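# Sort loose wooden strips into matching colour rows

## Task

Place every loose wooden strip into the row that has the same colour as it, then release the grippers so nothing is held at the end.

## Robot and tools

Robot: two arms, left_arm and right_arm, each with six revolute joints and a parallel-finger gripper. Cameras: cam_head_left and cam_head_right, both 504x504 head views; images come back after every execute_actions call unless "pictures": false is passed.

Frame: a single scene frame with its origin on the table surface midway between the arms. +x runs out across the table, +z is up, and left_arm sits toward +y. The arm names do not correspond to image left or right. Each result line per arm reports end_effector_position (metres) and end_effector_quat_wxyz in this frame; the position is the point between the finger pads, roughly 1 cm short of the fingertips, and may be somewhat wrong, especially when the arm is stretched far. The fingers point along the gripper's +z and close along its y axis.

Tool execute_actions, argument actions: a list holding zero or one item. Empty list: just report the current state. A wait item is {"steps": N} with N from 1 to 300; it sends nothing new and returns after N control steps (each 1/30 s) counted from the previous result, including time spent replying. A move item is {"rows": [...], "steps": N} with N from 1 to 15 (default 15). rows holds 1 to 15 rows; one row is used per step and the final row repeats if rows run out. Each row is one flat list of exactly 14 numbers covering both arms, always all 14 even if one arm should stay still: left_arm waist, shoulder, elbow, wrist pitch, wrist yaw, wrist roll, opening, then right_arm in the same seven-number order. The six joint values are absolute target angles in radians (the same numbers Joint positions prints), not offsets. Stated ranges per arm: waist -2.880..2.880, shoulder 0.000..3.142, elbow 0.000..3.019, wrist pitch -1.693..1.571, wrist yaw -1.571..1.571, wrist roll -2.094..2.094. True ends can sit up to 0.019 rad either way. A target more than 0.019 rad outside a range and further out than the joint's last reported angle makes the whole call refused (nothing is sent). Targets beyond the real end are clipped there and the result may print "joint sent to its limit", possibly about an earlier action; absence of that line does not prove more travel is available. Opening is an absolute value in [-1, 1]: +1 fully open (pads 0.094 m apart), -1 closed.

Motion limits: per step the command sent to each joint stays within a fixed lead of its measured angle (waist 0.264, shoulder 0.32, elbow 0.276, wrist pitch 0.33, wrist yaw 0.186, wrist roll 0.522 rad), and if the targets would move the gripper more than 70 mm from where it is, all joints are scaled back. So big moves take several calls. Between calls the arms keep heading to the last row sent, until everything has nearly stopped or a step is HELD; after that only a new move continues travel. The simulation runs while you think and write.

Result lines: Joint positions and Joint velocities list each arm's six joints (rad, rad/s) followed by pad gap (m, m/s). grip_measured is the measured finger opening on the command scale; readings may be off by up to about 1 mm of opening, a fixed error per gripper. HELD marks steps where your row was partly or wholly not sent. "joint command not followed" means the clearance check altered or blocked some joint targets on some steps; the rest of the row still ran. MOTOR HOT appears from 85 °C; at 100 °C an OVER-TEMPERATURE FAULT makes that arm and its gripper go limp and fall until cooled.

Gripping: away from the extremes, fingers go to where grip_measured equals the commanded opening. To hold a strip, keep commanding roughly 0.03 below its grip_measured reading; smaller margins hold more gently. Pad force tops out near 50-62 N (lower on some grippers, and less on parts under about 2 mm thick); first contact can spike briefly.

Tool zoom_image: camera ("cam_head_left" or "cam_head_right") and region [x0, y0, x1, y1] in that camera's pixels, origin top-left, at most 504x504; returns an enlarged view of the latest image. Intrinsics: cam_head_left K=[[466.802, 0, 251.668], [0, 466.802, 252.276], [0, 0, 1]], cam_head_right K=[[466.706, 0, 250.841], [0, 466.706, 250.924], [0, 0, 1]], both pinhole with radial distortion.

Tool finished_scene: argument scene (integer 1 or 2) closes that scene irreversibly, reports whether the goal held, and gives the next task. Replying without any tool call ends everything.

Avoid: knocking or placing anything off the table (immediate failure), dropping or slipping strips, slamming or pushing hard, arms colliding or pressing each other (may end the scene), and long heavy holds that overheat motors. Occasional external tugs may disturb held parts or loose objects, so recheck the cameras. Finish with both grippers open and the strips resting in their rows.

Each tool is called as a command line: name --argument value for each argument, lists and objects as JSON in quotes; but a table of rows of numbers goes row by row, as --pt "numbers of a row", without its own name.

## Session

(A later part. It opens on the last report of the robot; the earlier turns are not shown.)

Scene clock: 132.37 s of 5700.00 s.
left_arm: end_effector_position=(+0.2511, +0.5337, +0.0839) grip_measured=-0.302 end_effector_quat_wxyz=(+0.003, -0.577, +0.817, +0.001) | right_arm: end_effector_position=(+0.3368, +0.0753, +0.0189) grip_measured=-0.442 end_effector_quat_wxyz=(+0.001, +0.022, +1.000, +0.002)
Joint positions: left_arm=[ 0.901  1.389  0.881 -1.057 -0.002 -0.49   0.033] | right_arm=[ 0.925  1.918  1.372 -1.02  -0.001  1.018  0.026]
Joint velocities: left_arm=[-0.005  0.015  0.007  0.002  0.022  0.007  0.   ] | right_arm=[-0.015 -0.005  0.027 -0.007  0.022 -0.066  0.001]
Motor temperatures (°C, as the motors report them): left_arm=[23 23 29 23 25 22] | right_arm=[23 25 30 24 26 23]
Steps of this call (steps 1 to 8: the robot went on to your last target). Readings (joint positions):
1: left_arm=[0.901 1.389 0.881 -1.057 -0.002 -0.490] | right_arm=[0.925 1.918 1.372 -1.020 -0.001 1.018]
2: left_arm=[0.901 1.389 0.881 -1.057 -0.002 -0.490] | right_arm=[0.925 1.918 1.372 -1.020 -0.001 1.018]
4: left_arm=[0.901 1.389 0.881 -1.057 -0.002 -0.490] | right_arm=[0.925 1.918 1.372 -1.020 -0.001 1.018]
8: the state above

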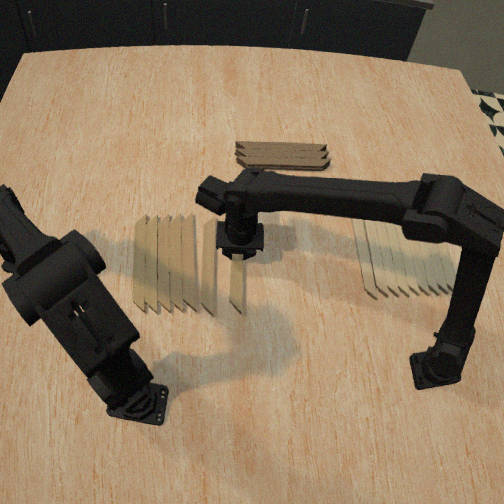

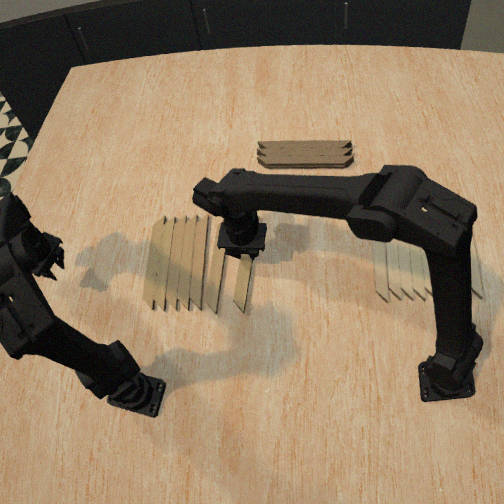

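execute_actions --actions '[{"rows":[[0.9,1.4,0.9,-1.07,0,0.88,1,0.925,1.942,1.4,-1.01,0,1.03,-0.49]],"steps":10}]' --pictures false

execute_actions --actions '[{"rows":[[0.9,1.5,0.96,-1.02,0,0.88,1,0.925,1.942,1.4,-1.01,0,1.03,-0.1]],"steps":10}]' --pictures false

execute_actions --actions '[{"rows":[[0.9,1.5,0.96,-1.02,0,0.88,1,0.925,1.75,1.4,-1.2,0,1.03,-0.1]]}]' --pictures false

execute_actions --actions '[{"rows":[[0.5,1.5,0.96,-1.02,0,0.88,1,-0.6,1.5,1.2,-1.2,0,1.03,-0.1]]}]' --pictures false

execute_actions --actions '[{"rows":[[-0.53,1.5,0.96,-1.02,0,0.88,1,-0.6,1.5,1.2,-1.2,0,1.03,-0.1]]}]' --pictures false

execute_actions --actions '[{"steps":30}]' --pictures false

execute_actions --actions '[{"rows":[[-0.53,1.62,0.96,-0.88,0,0.88,1,-0.6,1.5,1.2,-1.2,0,1.03,-0.1]]}]'

Scene clock: 139.13 s of 5700.00 s.
left_arm: end_effector_position=(+0.2511, +0.5337, +0.0839) grip_measured=+1.000 end_effector_quat_wxyz=(+0.002, -0.135, +0.991, +0.003) | right_arm: end_effector_position=(+0.3367, +0.0752, +0.0169) grip_measured=-0.442 end_effector_quat_wxyz=(-0.000, +0.022, +1.000, +0.001)
Joint positions: left_arm=[ 0.901  1.389  0.881 -1.057 -0.002  0.471  0.094] | right_arm=[ 0.925  1.922  1.372 -1.019 -0.001  1.018  0.026]
Joint velocities: left_arm=[-0.015 -0.015  0.002 -0.002  0.022  2.689  0.   ] | right_arm=[-0.005 -0.015  0.002 -0.022  0.007 -0.022 -0.   ]
Motor temperatures (°C, as the motors report them): left_arm=[23 23 29 23 25 22] | right_arm=[23 25 31 24 26 23]
Steps of this call (steps 1 to 15: the robot went on to your last target; steps 16 to 90: nothing new was sent; then 3.43 s passed at rest; steps 91 to 100: all 10 steps of this action). Readings (joint positions):
91: left_arm=[0.901 1.389 0.881 -1.057 -0.002 -0.411] | right_arm=[0.925 1.919 1.372 -1.020 -0.001 1.018]
92: left_arm=[0.901 1.389 0.881 -1.057 -0.002 -0.312] | right_arm=[0.925 1.919 1.372 -1.020 -0.001 1.018]
94: left_arm=[0.901 1.389 0.881 -1.057 -0.002 -0.116] | right_arm=[0.925 1.921 1.372 -1.020 -0.001 1.018]
98: left_arm=[0.901 1.389 0.881 -1.057 -0.002 0.277] | right_arm=[0.925 1.922 1.372 -1.019 -0.001 1.018]
100: the state above

Scene clock: 139.47 s of 5700.00 s.
left_arm: end_effector_position=(+0.2676, +0.5488, +0.0612) grip_measured=+1.000 end_effector_quat_wxyz=(-0.011, +0.043, +0.999, -0.010) | right_arm: end_effector_position=(+0.3367, +0.0752, +0.0169) grip_measured=-0.103 end_effector_quat_wxyz=(-0.000, +0.022, +1.000, +0.001)
Joint positions: left_arm=[ 0.901  1.502  0.932 -1.03  -0.002  0.826  0.094] | right_arm=[ 0.925  1.922  1.372 -1.019 -0.001  1.018  0.042]
Joint velocities: left_arm=[-0.015 -0.034 -0.007 -0.017  0.037  0.198  0.   ] | right_arm=[-0.015 -0.005 -0.002  0.007 -0.022  0.007  0.   ]
Motor temperatures (°C, as the motors report them): left_arm=[23 23 29 23 25 22] | right_arm=[23 25 31 24 26 23]
Steps of this call (steps 1 to 10: all 10 steps of this action). Readings (joint positions):
1: left_arm=[0.901 1.396 0.885 -1.056 -0.002 0.551] | right_arm=[0.925 1.922 1.372 -1.019 -0.001 1.018]
2: left_arm=[0.901 1.412 0.897 -1.053 -0.002 0.615] | right_arm=[0.925 1.922 1.372 -1.019 -0.001 1.018]
4: left_arm=[0.901 1.457 0.921 -1.040 -0.002 0.707] | right_arm=[0.925 1.922 1.372 -1.019 -0.001 1.018]
8: left_arm=[0.901 1.501 0.932 -1.030 -0.002 0.802] | right_arm=[0.925 1.922 1.372 -1.019 -0.001 1.018]
10: the state above

Scene clock: 139.97 s of 5700.00 s.
left_arm: end_effector_position=(+0.2676, +0.5488, +0.0612) grip_measured=+1.000 end_effector_quat_wxyz=(-0.010, +0.063, +0.998, -0.010) | right_arm: end_effector_position=(+0.3198, +0.0502, +0.1173) grip_measured=-0.102 end_effector_quat_wxyz=(+0.007, +0.022, +1.000, +0.012)
Joint positions: left_arm=[ 0.901  1.502  0.932 -1.03  -0.002  0.866  0.094] | right_arm=[ 0.925  1.722  1.371 -1.192 -0.001  1.019  0.042]
Joint velocities: left_arm=[-0.005 -0.015 -0.012  0.002 -0.022 -0.007  0.   ] | right_arm=[-0.005  0.083  0.012 -0.042 -0.022  0.022 -0.001]
Motor temperatures (°C, as the motors report them): left_arm=[23 23 29 23 25 22] | right_arm=[23 25 31 24 26 23]
Steps of this call (steps 1 to 15: all 15 steps of this action). Readings (joint positions):
1: left_arm=[0.901 1.502 0.932 -1.030 -0.002 0.834] | right_arm=[0.925 1.917 1.372 -1.038 -0.001 1.018]
2: left_arm=[0.901 1.502 0.932 -1.030 -0.002 0.841] | right_arm=[0.925 1.908 1.371 -1.075 -0.001 1.019]
4: left_arm=[0.901 1.502 0.932 -1.030 -0.002 0.850] | right_arm=[0.925 1.875 1.371 -1.137 -0.001 1.019]
8: left_arm=[0.901 1.502 0.932 -1.030 -0.002 0.861] | right_arm=[0.925 1.778 1.371 -1.185 -0.001 1.019]
15: the state above

Scene clock: 140.47 s of 5700.00 s.
left_arm: end_effector_position=(+0.3479, +0.4121, +0.0614) grip_measured=+1.000 end_effector_quat_wxyz=(-0.011, +0.271, +0.962, -0.009) | right_arm: end_effector_position=(+0.4546, -0.2014, +0.1477) grip_measured=-0.102 end_effector_quat_wxyz=(+0.025, +0.311, +0.950, +0.023)
Joint positions: left_arm=[ 0.48   1.502  0.933 -1.03   0.003  0.87   0.094] | right_arm=[ 0.336  1.535  1.219 -1.188 -0.004  1.019  0.042]
Joint velocities: left_arm=[ 0.278 -0.005 -0.017 -0.007 -0.066  0.022  0.   ] | right_arm=[-1.597 -0.103  0.007  0.017  0.066 -0.095 -0.   ]
Motor temperatures (°C, as the motors report them): left_arm=[23 23 29 23 25 22] | right_arm=[23 25 31 24 26 23]
Steps of this call (steps 1 to 15: all 15 steps of this action). Readings (joint positions):
1: left_arm=[0.888 1.502 0.932 -1.030 -0.006 0.866] | right_arm=[0.919 1.719 1.362 -1.189 -0.003 1.019]
2: left_arm=[0.859 1.502 0.932 -1.030 -0.009 0.866] | right_arm=[0.907 1.706 1.340 -1.187 -0.005 1.019]
4: left_arm=[0.761 1.502 0.932 -1.030 -0.008 0.866] | right_arm=[0.858 1.669 1.287 -1.187 -0.005 1.019]
8: left_arm=[0.528 1.502 0.933 -1.030 0.001 0.867] | right_arm=[0.699 1.598 1.228 -1.188 -0.005 1.019]
15: the state above

Scene clock: 140.97 s of 5700.00 s.
left_arm: end_effector_position=(+0.3180, +0.1081, +0.0614) grip_measured=+1.000 end_effector_quat_wxyz=(-0.014, +0.638, +0.770, -0.001) | right_arm: end_effector_position=(+0.4425, -0.5674, +0.1476) grip_measured=-0.102 end_effector_quat_wxyz=(+0.032, +0.667, +0.744, +0.011)
Joint positions: left_arm=[-0.353  1.502  0.933 -1.03  -0.002  0.87   0.094] | right_arm=[-0.492  1.531  1.215 -1.188 -0.002  1.019  0.042]
Joint velocities: left_arm=[-1.958 -0.015 -0.017  0.007 -0.051  0.037  0.   ] | right_arm=[-1.617  0.005 -0.027 -0.012 -0.022 -0.066  0.   ]
Motor temperatures (°C, as the motors report them): left_arm=[23 23 29 23 25 22] | right_arm=[23 25 31 24 26 23]
Steps of this call (steps 1 to 15: all 15 steps of this action). Readings (joint positions):
1: left_arm=[0.475 1.502 0.933 -1.030 -0.005 0.870] | right_arm=[0.281 1.532 1.219 -1.188 -0.004 1.019]
2: left_arm=[0.452 1.502 0.933 -1.030 -0.008 0.870] | right_arm=[0.227 1.531 1.219 -1.188 -0.003 1.019]
4: left_arm=[0.358 1.502 0.933 -1.030 -0.008 0.870] | right_arm=[0.116 1.531 1.219 -1.188 -0.003 1.019]
8: left_arm=[0.111 1.502 0.933 -1.030 -0.005 0.870] | right_arm=[-0.105 1.531 1.217 -1.188 -0.003 1.019]
15: the state above

Scene clock: 141.97 s of 5700.00 s.
left_arm: end_effector_position=(+0.2806, +0.0525, +0.0618) grip_measured=+1.000 end_effector_quat_wxyz=(-0.013, +0.703, +0.711, -0.002) | right_arm: end_effector_position=(+0.4130, -0.6093, +0.1478) grip_measured=-0.102 end_effector_quat_wxyz=(+0.030, +0.708, +0.705, +0.007)
Joint positions: left_arm=[-0.529  1.502  0.934 -1.029  0.001  0.871  0.094] | right_arm=[-0.604  1.519  1.202 -1.192  0.001  1.021  0.042]
Joint velocities: left_arm=[ 0.005  0.005  0.007  0.007  0.037 -0.022  0.   ] | right_arm=[-0.015 -0.005  0.007 -0.002 -0.007  0.007 -0.001]
Motor temperatures (°C, as the motors report them): left_arm=[23 23 29 23 25 22] | right_arm=[23 25 31 24 26 23]
Steps of this call (steps 1 to 30: the robot went on to your last target). Readings (joint positions):
1: left_arm=[-0.420 1.502 0.933 -1.030 -0.002 0.870] | right_arm=[-0.544 1.530 1.213 -1.188 -0.000 1.019]
2: left_arm=[-0.480 1.502 0.934 -1.029 0.001 0.870] | right_arm=[-0.588 1.530 1.211 -1.188 0.002 1.019]
4: left_arm=[-0.563 1.502 0.934 -1.029 0.006 0.871] | right_arm=[-0.641 1.527 1.206 -1.189 0.006 1.020]
8: left_arm=[-0.566 1.502 0.934 -1.029 0.005 0.871] | right_arm=[-0.633 1.521 1.202 -1.192 0.004 1.021]
30: the state above
All arms were judged still, so your last target was given up. Only a new action makes them travel on or press farther. Fingers that are still opening or closing keep moving.

Scene clock: 142.47 s of 5700.00 s.
left_arm: end_effector_position=(+0.3075, +0.0296, +0.0322) grip_measured=+1.000 end_effector_quat_wxyz=(+0.017, +0.704, +0.710, +0.002) | right_arm: end_effector_position=(+0.4130, -0.6093, +0.1478) grip_measured=-0.102 end_effector_quat_wxyz=(+0.030, +0.708, +0.705, +0.007)
Joint positions: left_arm=[-0.531  1.598  0.955 -0.892 -0.001  0.872  0.094] | right_arm=[-0.604  1.519  1.202 -1.192  0.001  1.021  0.042]
Joint velocities: left_arm=[-0.005 -0.005 -0.012 -0.012  0.007 -0.037  0.   ] | right_arm=[-0.015  0.005 -0.017  0.002 -0.051  0.007  0.   ]
Motor temperatures (°C, as the motors report them): left_arm=[23 23 29 23 25 22] | right_arm=[23 25 31 24 26 23]
Steps of this call (steps 1 to 15: all 15 steps of this action). Readings (joint positions):
1: left_arm=[-0.529 1.508 0.934 -1.006 0.001 0.871] | right_arm=[-0.604 1.519 1.202 -1.192 0.001 1.021]
2: left_arm=[-0.529 1.523 0.936 -0.967 0.001 0.871] | right_arm=[-0.604 1.519 1.202 -1.192 0.001 1.021]
4: left_arm=[-0.529 1.568 0.944 -0.914 0.001 0.871] | right_arm=[-0.604 1.519 1.202 -1.192 0.001 1.021]
8: left_arm=[-0.531 1.594 0.955 -0.892 -0.001 0.872] | right_arm=[-0.604 1.519 1.202 -1.192 0.001 1.021]
15: the state above

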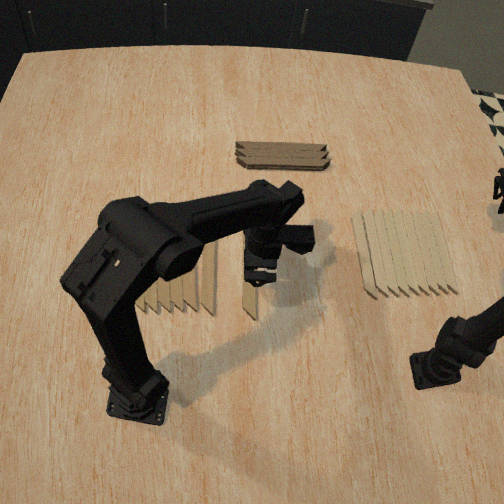

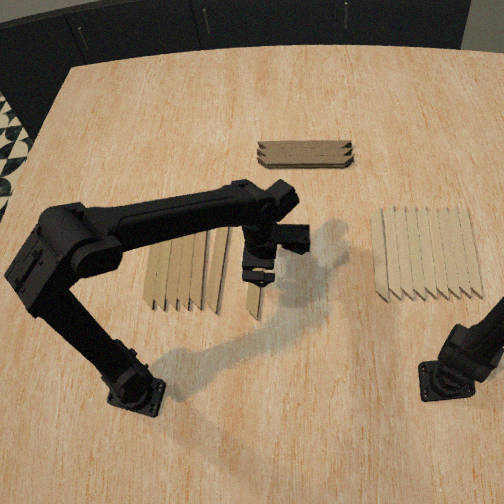

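execute_actions --actions '[{"rows":[[-0.505,1.5,0.93,-1.0,0,0.88,0.5,-0.6,1.5,1.2,-1.2,0,1.03,-0.1]],"steps":10}]' --pictures false

execute_actions --actions '[{"rows":[[-0.495,1.5,0.93,-1.0,0,-0.68,0.5,-0.6,1.5,1.2,-1.2,0,1.03,-0.1]]}]' --pictures false

execute_actions --actions '[{"steps":15}]' --pictures false

execute_actions --actions '[{"rows":[[-0.495,1.56,0.93,-0.92,0,-0.68,0.5,-0.6,1.5,1.2,-1.2,0,1.03,-0.1]]}]'

zoom_image --camera "cam_head_left" --region '[130,170,350,330]'

Scene clock: 149.77 s of 5700.00 s.
left_arm: end_effector_position=(+0.2899, +0.0547, +0.0612) grip_measured=+0.503 end_effector_quat_wxyz=(+0.007, +0.697, +0.717, +0.001) | right_arm: end_effector_position=(+0.4130, -0.6093, +0.1478) grip_measured=-0.102 end_effector_quat_wxyz=(+0.030, +0.708, +0.705, +0.007)
Joint positions: left_arm=[-0.51   1.493  0.923 -0.987 -0.001  0.872  0.071] | right_arm=[-0.604  1.519  1.202 -1.192  0.001  1.021  0.042]
Joint velocities: left_arm=[ 0.005 -0.015 -0.007 -0.017  0.007 -0.007 -0.001] | right_arm=[-0.005  0.005 -0.007 -0.007 -0.037 -0.051 -0.001]
Motor temperatures (°C, as the motors report them): left_arm=[23 23 29 23 25 22] | right_arm=[23 25 30 24 26 23]
Steps of this call (steps 1 to 15: the robot went on to your last target; steps 16 to 90: nothing new was sent; then 3.97 s passed at rest; steps 91 to 100: all 10 steps of this action). Readings (joint positions):
91: left_arm=[-0.529 1.593 0.954 -0.907 -0.001 0.872] | right_arm=[-0.604 1.519 1.202 -1.192 0.001 1.021]
92: left_arm=[-0.527 1.580 0.947 -0.934 -0.001 0.872] | right_arm=[-0.604 1.519 1.202 -1.192 0.001 1.021]
94: left_arm=[-0.519 1.542 0.929 -0.970 -0.001 0.872] | right_arm=[-0.604 1.519 1.202 -1.192 0.001 1.021]
98: left_arm=[-0.510 1.495 0.923 -0.987 -0.001 0.872] | right_arm=[-0.604 1.519 1.202 -1.192 0.001 1.021]
100: the state above

Scene clock: 150.27 s of 5700.00 s.
left_arm: end_effector_position=(+0.2915, +0.0570, +0.0612) grip_measured=+0.503 end_effector_quat_wxyz=(+0.005, +0.095, +0.995, -0.003) | right_arm: end_effector_position=(+0.4130, -0.6093, +0.1478) grip_measured=-0.102 end_effector_quat_wxyz=(+0.030, +0.708, +0.705, +0.007)
Joint positions: left_arm=[-0.503  1.493  0.923 -0.988 -0.001 -0.472  0.071] | right_arm=[-0.604  1.519  1.202 -1.192  0.001  1.021  0.042]
Joint velocities: left_arm=[-0.015 -0.024  0.002 -0.017 -0.007 -1.253 -0.001] | right_arm=[ 0.005  0.005 -0.012  0.007  0.081  0.022 -0.   ]
Motor temperatures (°C, as the motors report them): left_arm=[23 23 29 23 25 22] | right_arm=[23 25 30 24 26 23]
Steps of this call (steps 1 to 15: all 15 steps of this action). Readings (joint positions):
1: left_arm=[-0.510 1.493 0.923 -0.987 -0.001 0.793] | right_arm=[-0.604 1.519 1.202 -1.192 0.001 1.021]
2: left_arm=[-0.509 1.493 0.923 -0.988 -0.001 0.694] | right_arm=[-0.604 1.519 1.202 -1.192 0.001 1.021]
4: left_arm=[-0.507 1.493 0.923 -0.988 -0.001 0.498] | right_arm=[-0.604 1.519 1.202 -1.192 0.001 1.021]
8: left_arm=[-0.503 1.493 0.923 -0.988 -0.001 0.105] | right_arm=[-0.604 1.519 1.202 -1.192 0.001 1.021]
15: the state above

Scene clock: 150.77 s of 5700.00 s.
left_arm: end_effector_position=(+0.2915, +0.0570, +0.0612) grip_measured=+0.503 end_effector_quat_wxyz=(+0.005, +0.001, +1.000, -0.003) | right_arm: end_effector_position=(+0.4130, -0.6093, +0.1478) grip_measured=-0.102 end_effector_quat_wxyz=(+0.030, +0.708, +0.705, +0.007)
Joint positions: left_arm=[-0.503  1.493  0.923 -0.988 -0.001 -0.661  0.071] | right_arm=[-0.604  1.519  1.202 -1.192  0.001  1.021  0.042]
Joint velocities: left_arm=[ 0.005  0.005 -0.007 -0.002  0.007 -0.022 -0.001] | right_arm=[-0.005 -0.005  0.002  0.012 -0.022 -0.037 -0.   ]
Motor temperatures (°C, as the motors report them): left_arm=[23 23 29 23 25 22] | right_arm=[23 25 30 24 26 23]
Steps of this call (steps 1 to 15: the robot went on to your last target). Readings (joint positions):
1: left_arm=[-0.503 1.493 0.923 -0.988 -0.001 -0.511] | right_arm=[-0.604 1.519 1.202 -1.192 0.001 1.021]
2: left_arm=[-0.503 1.493 0.923 -0.988 -0.001 -0.543] | right_arm=[-0.604 1.519 1.202 -1.192 0.001 1.021]
4: left_arm=[-0.503 1.493 0.923 -0.988 -0.001 -0.588] | right_arm=[-0.604 1.519 1.202 -1.192 0.001 1.021]
8: left_arm=[-0.503 1.493 0.923 -0.988 -0.001 -0.635] | right_arm=[-0.604 1.519 1.202 -1.192 0.001 1.021]
15: the state above

Scene clock: 151.27 s of 5700.00 s.
left_arm: end_effector_position=(+0.2981, +0.0518, +0.0392) grip_measured=+0.503 end_effector_quat_wxyz=(+0.003, -0.002, +1.000, -0.002) | right_arm: end_effector_position=(+0.4130, -0.6093, +0.1478) grip_measured=-0.102 end_effector_quat_wxyz=(+0.030, +0.708, +0.705, +0.007)
Joint positions: left_arm=[-0.503  1.553  0.923 -0.934 -0.001 -0.667  0.071] | right_arm=[-0.604  1.519  1.202 -1.192  0.001  1.021  0.042]
Joint velocities: left_arm=[-0.005 -0.005  0.007  0.007 -0.022 -0.037 -0.001] | right_arm=[-0.015  0.005 -0.007  0.007 -0.007 -0.007 -0.   ]
Motor temperatures (°C, as the motors report them): left_arm=[23 23 29 23 25 22] | right_arm=[23 25 30 24 26 23]
Steps of this call (steps 1 to 15: all 15 steps of this action). Readings (joint positions):
1: left_arm=[-0.503 1.497 0.923 -0.979 -0.001 -0.662] | right_arm=[-0.604 1.519 1.202 -1.192 0.001 1.021]
2: left_arm=[-0.503 1.503 0.923 -0.963 -0.001 -0.664] | right_arm=[-0.604 1.519 1.202 -1.192 0.001 1.021]
4: left_arm=[-0.503 1.524 0.923 -0.941 -0.001 -0.665] | right_arm=[-0.604 1.519 1.202 -1.192 0.001 1.021]
8: left_arm=[-0.503 1.552 0.923 -0.935 -0.001 -0.667] | right_arm=[-0.604 1.519 1.202 -1.192 0.001 1.021]
15: the state above

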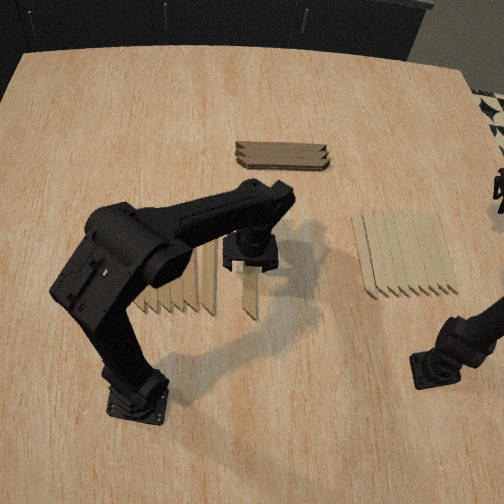

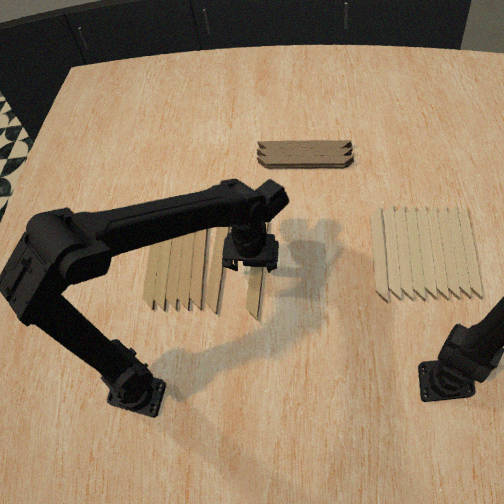

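Region (130, 170, 350, 330) of cam_head_left's 504x504 image, scaled by 2.291, with more detail than that image has; it fills the top 367 rows of this view, and the rest is white.

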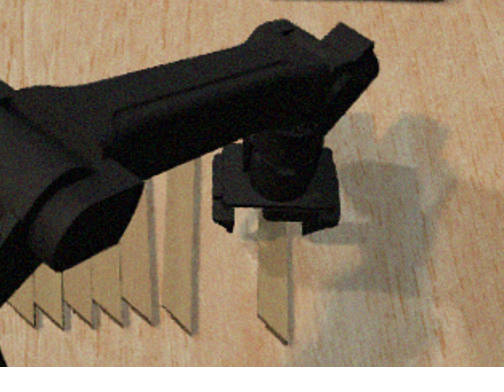

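execute_actions --actions '[{"rows":[[-0.495,1.61,0.93,-0.88,0,-0.68,0.5,-0.6,1.5,1.2,-1.2,0,1.03,-0.1]]}]' --pictures false

execute_actions --actions '[{"rows":[[-0.495,1.61,0.93,-0.88,0,-0.68,-0.49,-0.6,1.5,1.2,-1.2,0,1.03,-0.1]]}]' --pictures false

execute_actions --actions '[{"rows":[[-0.495,1.56,0.93,-0.9,0,-0.68,-0.49,-0.6,1.5,1.2,-1.2,0,1.03,-0.1]],"steps":10}]' --pictures false

execute_actions --actions '[{"rows":[[-0.39,1.56,0.93,-0.9,0,-0.54,-0.49,-0.6,1.5,1.2,-1.2,0,1.03,-0.1]]}]' --pictures false

execute_actions --actions '[{"rows":[[-0.39,1.57,0.9,-0.88,0,-0.54,-0.49,-0.6,1.5,1.2,-1.2,0,1.03,-0.1]]}]'

zoom_image --camera "cam_head_right" --region '[130,170,350,330]'

Scene clock: 156.33 s of 5700.00 s.
left_arm: end_effector_position=(+0.3022, +0.0486, +0.0219) grip_measured=+0.503 end_effector_quat_wxyz=(+0.000, -0.002, +1.000, +0.000) | right_arm: end_effector_position=(+0.4130, -0.6093, +0.1478) grip_measured=-0.102 end_effector_quat_wxyz=(+0.030, +0.708, +0.705, +0.007)
Joint positions: left_arm=[-0.503  1.6    0.923 -0.894 -0.001 -0.668  0.071] | right_arm=[-0.604  1.519  1.202 -1.192  0.001  1.021  0.042]
Joint velocities: left_arm=[-0.024 -0.005  0.002  0.007  0.037 -0.007 -0.   ] | right_arm=[-0.005  0.015 -0.007  0.002  0.037 -0.037 -0.001]
Motor temperatures (°C, as the motors report them): left_arm=[23 23 29 23 25 22] | right_arm=[23 25 30 24 26 23]
Steps of this call (steps 1 to 15: the robot went on to your last target; steps 16 to 90: nothing new was sent; then 1.57 s passed at rest; steps 91 to 105: all 15 steps of this action). Readings (joint positions):
91: left_arm=[-0.503 1.556 0.923 -0.927 -0.001 -0.668] | right_arm=[-0.604 1.519 1.202 -1.192 0.001 1.021]
92: left_arm=[-0.503 1.561 0.923 -0.915 -0.001 -0.668] | right_arm=[-0.604 1.519 1.202 -1.192 0.001 1.021]
94: left_arm=[-0.503 1.577 0.923 -0.900 -0.001 -0.668] | right_arm=[-0.604 1.519 1.202 -1.192 0.001 1.021]
98: left_arm=[-0.503 1.599 0.923 -0.895 -0.001 -0.668] | right_arm=[-0.604 1.519 1.202 -1.192 0.001 1.021]
105: the state above

Scene clock: 156.83 s of 5700.00 s.
left_arm: end_effector_position=(+0.3023, +0.0485, +0.0219) grip_measured=-0.443 end_effector_quat_wxyz=(+0.000, -0.003, +1.000, +0.000) | right_arm: end_effector_position=(+0.4130, -0.6093, +0.1478) grip_measured=-0.102 end_effector_quat_wxyz=(+0.030, +0.708, +0.705, +0.007)
Joint positions: left_arm=[-0.503  1.6    0.923 -0.893 -0.001 -0.669  0.026] | right_arm=[-0.604  1.519  1.202 -1.192  0.001  1.021  0.042]
Joint velocities: left_arm=[-0.005 -0.005  0.002  0.007  0.037  0.007 -0.001] | right_arm=[-0.005 -0.024 -0.012  0.012 -0.051 -0.022 -0.   ]
Motor temperatures (°C, as the motors report them): left_arm=[23 23 29 23 25 22] | right_arm=[23 25 30 24 26 23]
Steps of this call (steps 1 to 15: all 15 steps of this action). Readings (joint positions):
1: left_arm=[-0.503 1.600 0.923 -0.894 -0.001 -0.668] | right_arm=[-0.604 1.519 1.202 -1.192 0.001 1.021]
2: left_arm=[-0.503 1.600 0.923 -0.894 -0.001 -0.668] | right_arm=[-0.604 1.519 1.202 -1.192 0.001 1.021]
4: left_arm=[-0.503 1.600 0.923 -0.893 -0.001 -0.669] | right_arm=[-0.604 1.519 1.202 -1.192 0.001 1.021]
8: left_arm=[-0.503 1.600 0.923 -0.893 -0.001 -0.669] | right_arm=[-0.604 1.519 1.202 -1.192 0.001 1.021]
15: the state above

Scene clock: 157.17 s of 5700.00 s.
left_arm: end_effector_position=(+0.3047, +0.0467, +0.0328) grip_measured=-0.443 end_effector_quat_wxyz=(+0.012, -0.003, +1.000, -0.009) | right_arm: end_effector_position=(+0.4130, -0.6093, +0.1478) grip_measured=-0.102 end_effector_quat_wxyz=(+0.030, +0.708, +0.705, +0.007)
Joint positions: left_arm=[-0.503  1.571  0.923 -0.893 -0.001 -0.669  0.026] | right_arm=[-0.604  1.519  1.202 -1.192  0.001  1.021  0.042]
Joint velocities: left_arm=[-0.024 -0.015 -0.007 -0.027  0.007 -0.037 -0.001] | right_arm=[-0.005 -0.005 -0.012  0.046  0.066  0.022 -0.001]
Motor temperatures (°C, as the motors report them): left_arm=[23 23 29 23 25 22] | right_arm=[23 25 30 24 26 23]
Steps of this call (steps 1 to 10: all 10 steps of this action). Readings (joint positions):
1: left_arm=[-0.503 1.598 0.923 -0.893 -0.001 -0.669] | right_arm=[-0.604 1.519 1.202 -1.192 0.001 1.021]
2: left_arm=[-0.503 1.595 0.923 -0.893 -0.001 -0.669] | right_arm=[-0.604 1.519 1.202 -1.192 0.001 1.021]
4: left_arm=[-0.503 1.587 0.923 -0.893 -0.001 -0.669] | right_arm=[-0.604 1.519 1.202 -1.192 0.001 1.021]
8: left_arm=[-0.503 1.572 0.923 -0.893 -0.001 -0.669] | right_arm=[-0.604 1.519 1.202 -1.192 0.001 1.021]
10: the state above

Scene clock: 157.67 s of 5700.00 s.
left_arm: end_effector_position=(+0.3321, +0.0864, +0.0328) grip_measured=-0.443 end_effector_quat_wxyz=(+0.013, -0.007, +1.000, -0.007) | right_arm: end_effector_position=(+0.4130, -0.6093, +0.1478) grip_measured=-0.102 end_effector_quat_wxyz=(+0.030, +0.708, +0.705, +0.007)
Joint positions: left_arm=[-0.383  1.571  0.923 -0.893 -0.001 -0.557  0.026] | right_arm=[-0.604  1.519  1.202 -1.192  0.001  1.021  0.042]
Joint velocities: left_arm=[-0.015  0.005  0.017  0.002 -0.095 -0.051 -0.   ] | right_arm=[-0.005  0.015 -0.017 -0.022  0.051  0.022 -0.001]
Motor temperatures (°C, as the motors report them): left_arm=[23 23 29 23 25 22] | right_arm=[23 25 30 24 26 23]
Steps of this call (steps 1 to 15: all 15 steps of this action). Readings (joint positions):
1: left_arm=[-0.495 1.571 0.923 -0.893 0.003 -0.650] | right_arm=[-0.604 1.519 1.202 -1.192 0.001 1.021]
2: left_arm=[-0.480 1.571 0.923 -0.893 0.005 -0.630] | right_arm=[-0.604 1.519 1.202 -1.192 0.001 1.021]
4: left_arm=[-0.431 1.571 0.923 -0.893 0.003 -0.601] | right_arm=[-0.604 1.519 1.202 -1.192 0.001 1.021]
8: left_arm=[-0.374 1.571 0.923 -0.893 -0.001 -0.574] | right_arm=[-0.604 1.519 1.202 -1.192 0.001 1.021]
15: the state above

Scene clock: 158.17 s of 5700.00 s.
left_arm: end_effector_position=(+0.3208, +0.0930, +0.0242) grip_measured=-0.443 end_effector_quat_wxyz=(+0.002, -0.005, +1.000, -0.000) | right_arm: end_effector_position=(+0.4130, -0.6093, +0.1478) grip_measured=-0.102 end_effector_quat_wxyz=(+0.030, +0.708, +0.705, +0.007)
Joint positions: left_arm=[-0.383  1.571  0.894 -0.891 -0.001 -0.553  0.026] | right_arm=[-0.604  1.519  1.202 -1.192  0.001  1.021  0.042]
Joint velocities: left_arm=[ 0.015 -0.015 -0.012  0.002 -0.022 -0.007 -0.   ] | right_arm=[-0.015 -0.005 -0.012 -0.012  0.11  -0.007 -0.   ]
Motor temperatures (°C, as the motors report them): left_arm=[23 23 29 23 25 22] | right_arm=[23 25 30 24 26 23]
Steps of this call (steps 1 to 15: all 15 steps of this action). Readings (joint positions):
1: left_arm=[-0.383 1.571 0.920 -0.892 -0.001 -0.556] | right_arm=[-0.604 1.519 1.202 -1.192 0.001 1.021]
2: left_arm=[-0.383 1.571 0.916 -0.891 -0.001 -0.555] | right_arm=[-0.604 1.519 1.202 -1.192 0.001 1.021]
4: left_arm=[-0.383 1.571 0.905 -0.891 -0.001 -0.554] | right_arm=[-0.604 1.519 1.202 -1.192 0.001 1.021]
8: left_arm=[-0.383 1.571 0.894 -0.891 -0.001 -0.553] | right_arm=[-0.604 1.519 1.202 -1.192 0.001 1.021]
15: the state above

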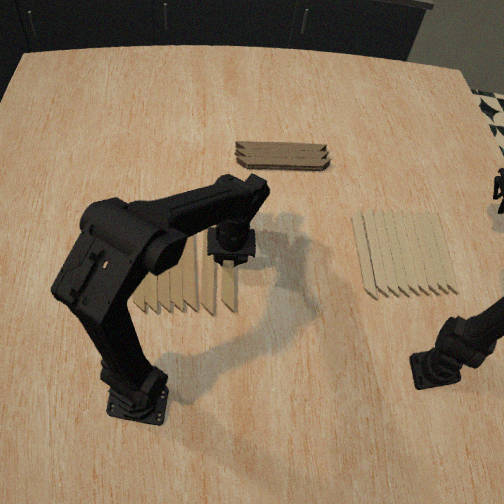

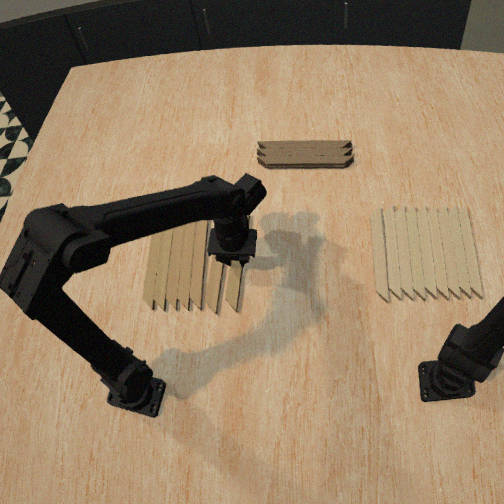

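Region (130, 170, 350, 330) of cam_head_right's 504x504 image, scaled by 2.291, with more detail than that image has; it fills the top 367 rows of this view, and the rest is white.

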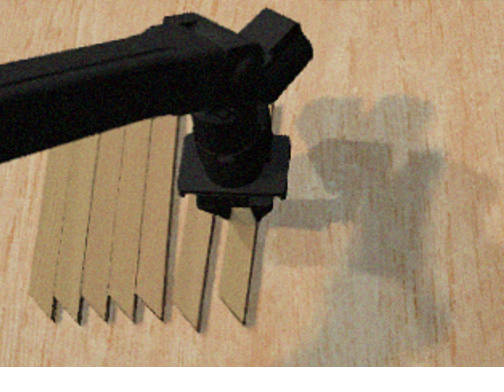

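execute_actions --actions '[{"rows":[[-0.39,1.57,0.9,-0.88,0,-0.54,-0.3,-0.6,1.5,1.2,-1.2,0,1.03,-0.1]],"steps":10}]' --pictures false

execute_actions --actions '[{"rows":[[-0.39,1.5,0.95,-1.0,0,-0.54,-0.3,-0.6,1.5,1.2,-1.2,0,1.03,-0.1]]}]' --pictures false

execute_actions --actions '[{"rows":[[-0.5,1.5,0.95,-1.0,0,0.94,1,-0.6,1.5,1.2,-1.2,0,1.03,-0.1]]}]' --pictures false

execute_actions --actions '[{"steps":15}]' --pictures false

execute_actions --actions '[{"rows":[[-0.5,1.595,0.93,-0.88,0,0.94,1,-0.6,1.5,1.2,-1.2,0,1.03,-0.1]]}]' --pictures false

execute_actions --actions '[{"rows":[[-0.44,1.56,0.895,-0.88,0,0.98,1,-0.6,1.5,1.2,-1.2,0,1.03,-0.1]]}]' --pictures false

execute_actions --actions '[{"rows":[[-0.39,1.535,0.865,-0.87,0,1.03,1,-0.6,1.5,1.2,-1.2,0,1.03,-0.1]]}]'

zoom_image --camera "cam_head_right" --region '[130,170,350,330]'

Scene clock: 166.40 s of 5700.00 s.
left_arm: end_effector_position=(+0.3208, +0.0930, +0.0242) grip_measured=-0.303 end_effector_quat_wxyz=(+0.002, -0.005, +1.000, -0.000) | right_arm: end_effector_position=(+0.4130, -0.6093, +0.1478) grip_measured=-0.102 end_effector_quat_wxyz=(+0.030, +0.708, +0.705, +0.007)
Joint positions: left_arm=[-0.383  1.571  0.894 -0.891 -0.001 -0.552  0.033] | right_arm=[-0.604  1.519  1.202 -1.192  0.001  1.021  0.042]
Joint velocities: left_arm=[-0.005  0.005 -0.012 -0.032  0.051 -0.022  0.   ] | right_arm=[ 0.005 -0.015  0.012  0.017 -0.037 -0.066 -0.001]
Motor temperatures (°C, as the motors report them): left_arm=[23 23 29 23 25 22] | right_arm=[23 25 30 24 26 23]
Steps of this call (steps 1 to 15: the robot went on to your last target; steps 16 to 90: nothing new was sent; then 4.90 s passed at rest; steps 91 to 100: all 10 steps of this action). Readings (joint positions):
91: left_arm=[-0.383 1.571 0.894 -0.891 -0.001 -0.552] | right_arm=[-0.604 1.519 1.202 -1.192 0.001 1.021]
92: left_arm=[-0.383 1.571 0.894 -0.891 -0.001 -0.552] | right_arm=[-0.604 1.519 1.202 -1.192 0.001 1.021]
94: left_arm=[-0.383 1.571 0.894 -0.891 -0.001 -0.552] | right_arm=[-0.604 1.519 1.202 -1.192 0.001 1.021]
98: left_arm=[-0.383 1.571 0.894 -0.891 -0.001 -0.552] | right_arm=[-0.604 1.519 1.202 -1.192 0.001 1.021]
100: the state above

Scene clock: 166.90 s of 5700.00 s.
left_arm: end_effector_position=(+0.3173, +0.0951, +0.0589) grip_measured=-0.302 end_effector_quat_wxyz=(+0.003, -0.005, +1.000, -0.002) | right_arm: end_effector_position=(+0.4130, -0.6093, +0.1478) grip_measured=-0.102 end_effector_quat_wxyz=(+0.030, +0.708, +0.705, +0.007)
Joint positions: left_arm=[-0.383  1.499  0.922 -0.987 -0.001 -0.552  0.033] | right_arm=[-0.604  1.519  1.202 -1.192  0.001  1.021  0.042]
Joint velocities: left_arm=[ 0.005 -0.005  0.012 -0.002  0.037  0.022  0.   ] | right_arm=[-0.005 -0.005 -0.007  0.002 -0.037 -0.081  0.001]
Motor temperatures (°C, as the motors report them): left_arm=[23 23 29 23 25 22] | right_arm=[23 25 30 24 26 23]
Steps of this call (steps 1 to 15: all 15 steps of this action). Readings (joint positions):
1: left_arm=[-0.383 1.568 0.898 -0.909 -0.001 -0.552] | right_arm=[-0.604 1.519 1.202 -1.192 0.001 1.021]
2: left_arm=[-0.383 1.561 0.901 -0.939 -0.001 -0.552] | right_arm=[-0.604 1.519 1.202 -1.192 0.001 1.021]
4: left_arm=[-0.383 1.537 0.904 -0.972 -0.001 -0.552] | right_arm=[-0.604 1.519 1.202 -1.192 0.001 1.021]
8: left_arm=[-0.383 1.502 0.916 -0.986 -0.001 -0.552] | right_arm=[-0.604 1.519 1.202 -1.192 0.001 1.021]
15: the state above

Scene clock: 167.40 s of 5700.00 s.
left_arm: end_effector_position=(+0.2896, +0.0556, +0.0589) grip_measured=+1.000 end_effector_quat_wxyz=(+0.003, +0.654, +0.756, -0.000) | right_arm: end_effector_position=(+0.4130, -0.6093, +0.1478) grip_measured=-0.102 end_effector_quat_wxyz=(+0.030, +0.708, +0.705, +0.007)
Joint positions: left_arm=[-0.508  1.499  0.922 -0.987  0.001  0.758  0.094] | right_arm=[-0.604  1.519  1.202 -1.192  0.001  1.021  0.042]
Joint velocities: left_arm=[-0.005  0.005 -0.007  0.002 -0.007  1.121  0.   ] | right_arm=[ 0.005 -0.005 -0.002 -0.012  0.022 -0.022 -0.001]
Motor temperatures (°C, as the motors report them): left_arm=[23 23 29 23 25 22] | right_arm=[23 25 30 24 26 23]
Steps of this call (steps 1 to 15: all 15 steps of this action). Readings (joint positions):
1: left_arm=[-0.391 1.499 0.922 -0.987 -0.004 -0.474] | right_arm=[-0.604 1.519 1.202 -1.192 0.001 1.021]
2: left_arm=[-0.407 1.499 0.922 -0.987 -0.005 -0.375] | right_arm=[-0.604 1.519 1.202 -1.192 0.001 1.021]
4: left_arm=[-0.459 1.499 0.922 -0.987 -0.003 -0.180] | right_arm=[-0.604 1.519 1.202 -1.192 0.001 1.021]
8: left_arm=[-0.516 1.499 0.922 -0.987 0.001 0.215] | right_arm=[-0.604 1.519 1.202 -1.192 0.001 1.021]
15: the state above

Scene clock: 167.90 s of 5700.00 s.
left_arm: end_effector_position=(+0.2896, +0.0556, +0.0589) grip_measured=+1.000 end_effector_quat_wxyz=(+0.003, +0.714, +0.700, +0.000) | right_arm: end_effector_position=(+0.4130, -0.6093, +0.1478) grip_measured=-0.102 end_effector_quat_wxyz=(+0.030, +0.708, +0.705, +0.007)
Joint positions: left_arm=[-0.508  1.499  0.922 -0.987  0.001  0.922  0.094] | right_arm=[-0.604  1.519  1.202 -1.192  0.001  1.021  0.042]
Joint velocities: left_arm=[-0.005  0.005  0.017  0.002  0.051  0.066  0.   ] | right_arm=[-0.024  0.005 -0.002  0.012 -0.037  0.051  0.   ]
Motor temperatures (°C, as the motors report them): left_arm=[23 23 29 23 25 22] | right_arm=[23 25 30 24 26 23]
Steps of this call (steps 1 to 15: the robot went on to your last target). Readings (joint positions):
1: left_arm=[-0.508 1.499 0.922 -0.987 0.001 0.792] | right_arm=[-0.604 1.519 1.202 -1.192 0.001 1.021]
2: left_arm=[-0.508 1.499 0.922 -0.987 0.001 0.820] | right_arm=[-0.604 1.519 1.202 -1.192 0.001 1.021]
4: left_arm=[-0.508 1.499 0.922 -0.987 0.001 0.859] | right_arm=[-0.604 1.519 1.202 -1.192 0.001 1.021]
8: left_arm=[-0.508 1.499 0.922 -0.987 0.001 0.900] | right_arm=[-0.604 1.519 1.202 -1.192 0.001 1.021]
15: the state above

Scene clock: 168.40 s of 5700.00 s.
left_arm: end_effector_position=(+0.3010, +0.0466, +0.0230) grip_measured=+1.000 end_effector_quat_wxyz=(+0.002, +0.716, +0.698, -0.000) | right_arm: end_effector_position=(+0.4130, -0.6093, +0.1478) grip_measured=-0.102 end_effector_quat_wxyz=(+0.030, +0.708, +0.705, +0.007)
Joint positions: left_arm=[-0.508  1.597  0.922 -0.893  0.001  0.928  0.094] | right_arm=[-0.604  1.519  1.202 -1.192  0.001  1.021  0.042]
Joint velocities: left_arm=[ 0.015 -0.015 -0.002 -0.007 -0.051  0.007  0.   ] | right_arm=[-0.005 -0.005  0.002  0.007  0.037  0.037 -0.001]
Motor temperatures (°C, as the motors report them): left_arm=[23 23 29 23 25 22] | right_arm=[23 25 30 24 26 23]
Steps of this call (steps 1 to 15: all 15 steps of this action). Readings (joint positions):
1: left_arm=[-0.508 1.504 0.921 -0.972 0.001 0.924] | right_arm=[-0.604 1.519 1.202 -1.192 0.001 1.021]
2: left_arm=[-0.508 1.515 0.922 -0.944 0.001 0.924] | right_arm=[-0.604 1.519 1.202 -1.192 0.001 1.021]
4: left_arm=[-0.508 1.549 0.922 -0.907 0.001 0.925] | right_arm=[-0.604 1.519 1.202 -1.192 0.001 1.021]
8: left_arm=[-0.508 1.595 0.922 -0.896 0.001 0.927] | right_arm=[-0.604 1.519 1.202 -1.192 0.001 1.021]
15: the state above

Scene clock: 168.90 s of 5700.00 s.
left_arm: end_effector_position=(+0.3088, +0.0761, +0.0232) grip_measured=+1.000 end_effector_quat_wxyz=(+0.000, +0.704, +0.710, -0.000) | right_arm: end_effector_position=(+0.4130, -0.6093, +0.1478) grip_measured=-0.102 end_effector_quat_wxyz=(+0.030, +0.708, +0.705, +0.007)
Joint positions: left_arm=[-0.436  1.572  0.892 -0.891  0.001  0.966  0.094] | right_arm=[-0.604  1.519  1.202 -1.192  0.001  1.021  0.042]
Joint velocities: left_arm=[ 0.005 -0.005  0.012  0.007  0.007 -0.007  0.   ] | right_arm=[-0.024 -0.015 -0.017  0.002 -0.11   0.066  0.   ]
Motor temperatures (°C, as the motors report them): left_arm=[23 23 29 23 25 22] | right_arm=[23 25 30 24 26 23]
Steps of this call (steps 1 to 15: all 15 steps of this action). Readings (joint positions):
1: left_arm=[-0.504 1.595 0.919 -0.892 0.002 0.934] | right_arm=[-0.604 1.519 1.202 -1.192 0.001 1.021]
2: left_arm=[-0.495 1.591 0.913 -0.891 0.002 0.941] | right_arm=[-0.604 1.519 1.202 -1.192 0.001 1.021]
4: left_arm=[-0.467 1.581 0.899 -0.891 0.002 0.951] | right_arm=[-0.604 1.519 1.202 -1.192 0.001 1.021]
8: left_arm=[-0.435 1.573 0.892 -0.891 0.001 0.961] | right_arm=[-0.604 1.519 1.202 -1.192 0.001 1.021]
15: the state above

Scene clock: 169.40 s of 5700.00 s.
left_arm: end_effector_position=(+0.3101, +0.0949, +0.0240) grip_measured=+1.000 end_effector_quat_wxyz=(+0.003, +0.706, +0.708, -0.000) | right_arm: end_effector_position=(+0.4130, -0.6093, +0.1478) grip_measured=-0.102 end_effector_quat_wxyz=(+0.030, +0.708, +0.705, +0.007)
Joint positions: left_arm=[-0.392  1.546  0.864 -0.883  0.002  1.015  0.094] | right_arm=[-0.604  1.519  1.202 -1.192  0.001  1.021  0.042]
Joint velocities: left_arm=[ 0.015 -0.005 -0.012  0.007 -0.051 -0.022  0.   ] | right_arm=[-0.005  0.015 -0.022 -0.007 -0.007 -0.007  0.001]
Motor temperatures (°C, as the motors report them): left_arm=[23 24 29 23 25 22] | right_arm=[23 25 30 24 26 23]
Steps of this call (steps 1 to 15: all 15 steps of this action). Readings (joint positions):
1: left_arm=[-0.433 1.570 0.889 -0.888 0.001 0.974] | right_arm=[-0.604 1.519 1.202 -1.192 0.001 1.021]
2: left_arm=[-0.427 1.565 0.883 -0.884 0.002 0.983] | right_arm=[-0.604 1.519 1.202 -1.192 0.001 1.021]
4: left_arm=[-0.410 1.554 0.870 -0.883 0.002 0.997] | right_arm=[-0.604 1.519 1.202 -1.192 0.001 1.021]
8: left_arm=[-0.392 1.546 0.864 -0.883 0.002 1.009] | right_arm=[-0.604 1.519 1.202 -1.192 0.001 1.021]
15: the state above

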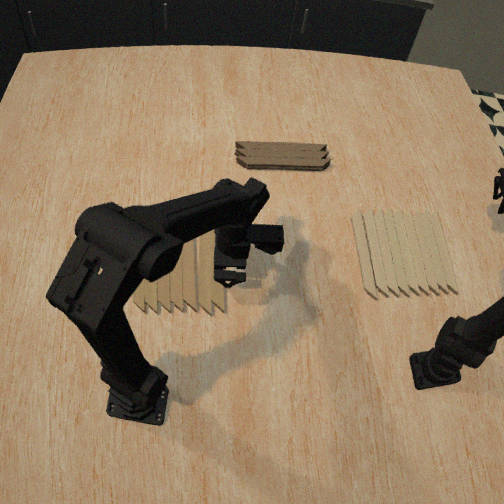

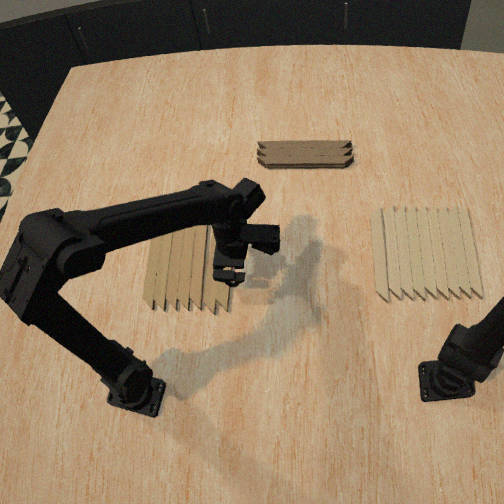

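Region (130, 170, 350, 330) of cam_head_right's 504x504 image, scaled by 2.291, with more detail than that image has; it fills the top 367 rows of this view, and the rest is white.

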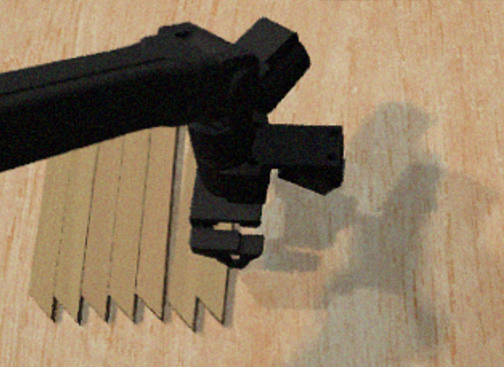

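execute_actions --actions '[{"rows":[[-0.365,1.535,0.865,-0.87,0,0.98,1,-0.6,1.5,1.2,-1.2,0,1.03,-0.1]]}]' --pictures false

execute_actions --actions '[{"rows":[[-1.1,1.45,0.95,-1.0,0,0.98,1,-0.6,1.5,1.2,-1.2,0,1.03,-0.1]]}]'

Scene clock: 173.23 s of 5700.00 s.
left_arm: end_effector_position=(+0.3139, +0.1012, +0.0240) grip_measured=+1.000 end_effector_quat_wxyz=(+0.003, +0.692, +0.722, -0.000) | right_arm: end_effector_position=(+0.4130, -0.6093, +0.1478) grip_measured=-0.102 end_effector_quat_wxyz=(+0.030, +0.708, +0.705, +0.007)
Joint positions: left_arm=[-0.373  1.546  0.864 -0.883  0.002  0.995  0.094] | right_arm=[-0.604  1.519  1.202 -1.192  0.001  1.021  0.042]
Joint velocities: left_arm=[-0.005 -0.015  0.012 -0.017  0.007 -0.022  0.   ] | right_arm=[ 0.005 -0.005  0.002 -0.032 -0.037  0.066 -0.   ]
Motor temperatures (°C, as the motors report them): left_arm=[23 24 29 23 25 22] | right_arm=[23 25 30 24 26 23]
Steps of this call (steps 1 to 15: the robot went on to your last target; steps 16 to 90: nothing new was sent; then 0.33 s passed at rest; steps 91 to 105: all 15 steps of this action). Readings (joint positions):
91: left_arm=[-0.391 1.546 0.864 -0.883 0.002 1.012] | right_arm=[-0.604 1.519 1.202 -1.192 0.001 1.021]
92: left_arm=[-0.389 1.546 0.864 -0.883 0.002 1.008] | right_arm=[-0.604 1.519 1.202 -1.192 0.001 1.021]
94: left_arm=[-0.381 1.546 0.864 -0.883 0.002 1.003] | right_arm=[-0.604 1.519 1.202 -1.192 0.001 1.021]
98: left_arm=[-0.373 1.546 0.864 -0.883 0.002 0.997] | right_arm=[-0.604 1.519 1.202 -1.192 0.001 1.021]
105: the state above

Scene clock: 173.73 s of 5700.00 s.
left_arm: end_effector_position=(+0.0986, -0.0798, +0.0722) grip_measured=+1.000 end_effector_quat_wxyz=(+0.025, +0.907, +0.420, -0.006) | right_arm: end_effector_position=(+0.4130, -0.6093, +0.1478) grip_measured=-0.102 end_effector_quat_wxyz=(+0.030, +0.708, +0.705, +0.007)
Joint positions: left_arm=[-1.121  1.466  0.925 -0.979  0.005  0.994  0.094] | right_arm=[-0.604  1.519  1.202 -1.192  0.001  1.021  0.042]
Joint velocities: left_arm=[-0.864 -0.054 -0.022 -0.051  0.051  0.022  0.   ] | right_arm=[-0.005  0.005  0.012 -0.017  0.007 -0.037 -0.   ]
Motor temperatures (°C, as the motors report them): left_arm=[23 24 29 23 25 22] | right_arm=[23 25 30 24 26 23]
Steps of this call (steps 1 to 15: all 15 steps of this action). Readings (joint positions):
1: left_arm=[-0.384 1.544 0.866 -0.893 -0.003 0.994] | right_arm=[-0.604 1.519 1.202 -1.192 0.001 1.021]
2: left_arm=[-0.409 1.539 0.869 -0.911 -0.006 0.994] | right_arm=[-0.604 1.519 1.202 -1.192 0.001 1.021]
4: left_arm=[-0.495 1.520 0.876 -0.938 -0.006 0.994] | right_arm=[-0.604 1.519 1.202 -1.192 0.001 1.021]
8: left_arm=[-0.722 1.485 0.899 -0.962 -0.005 0.994] | right_arm=[-0.604 1.519 1.202 -1.192 0.001 1.021]
15: the state above

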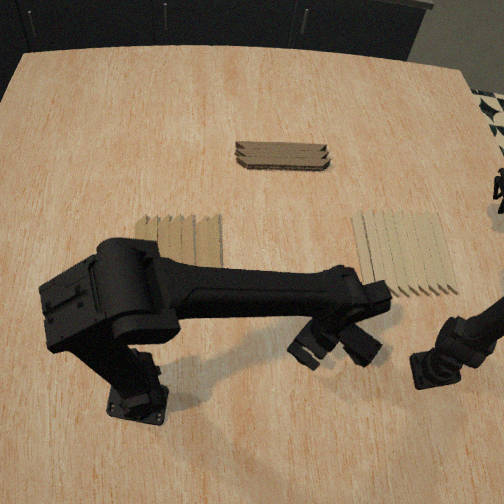

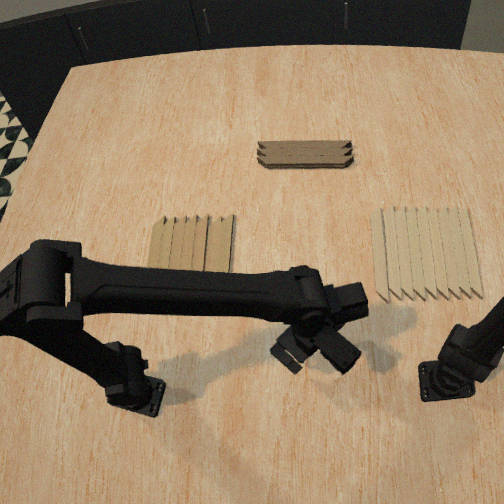

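finished_scene --scene 1

The scene is finished: the task was done.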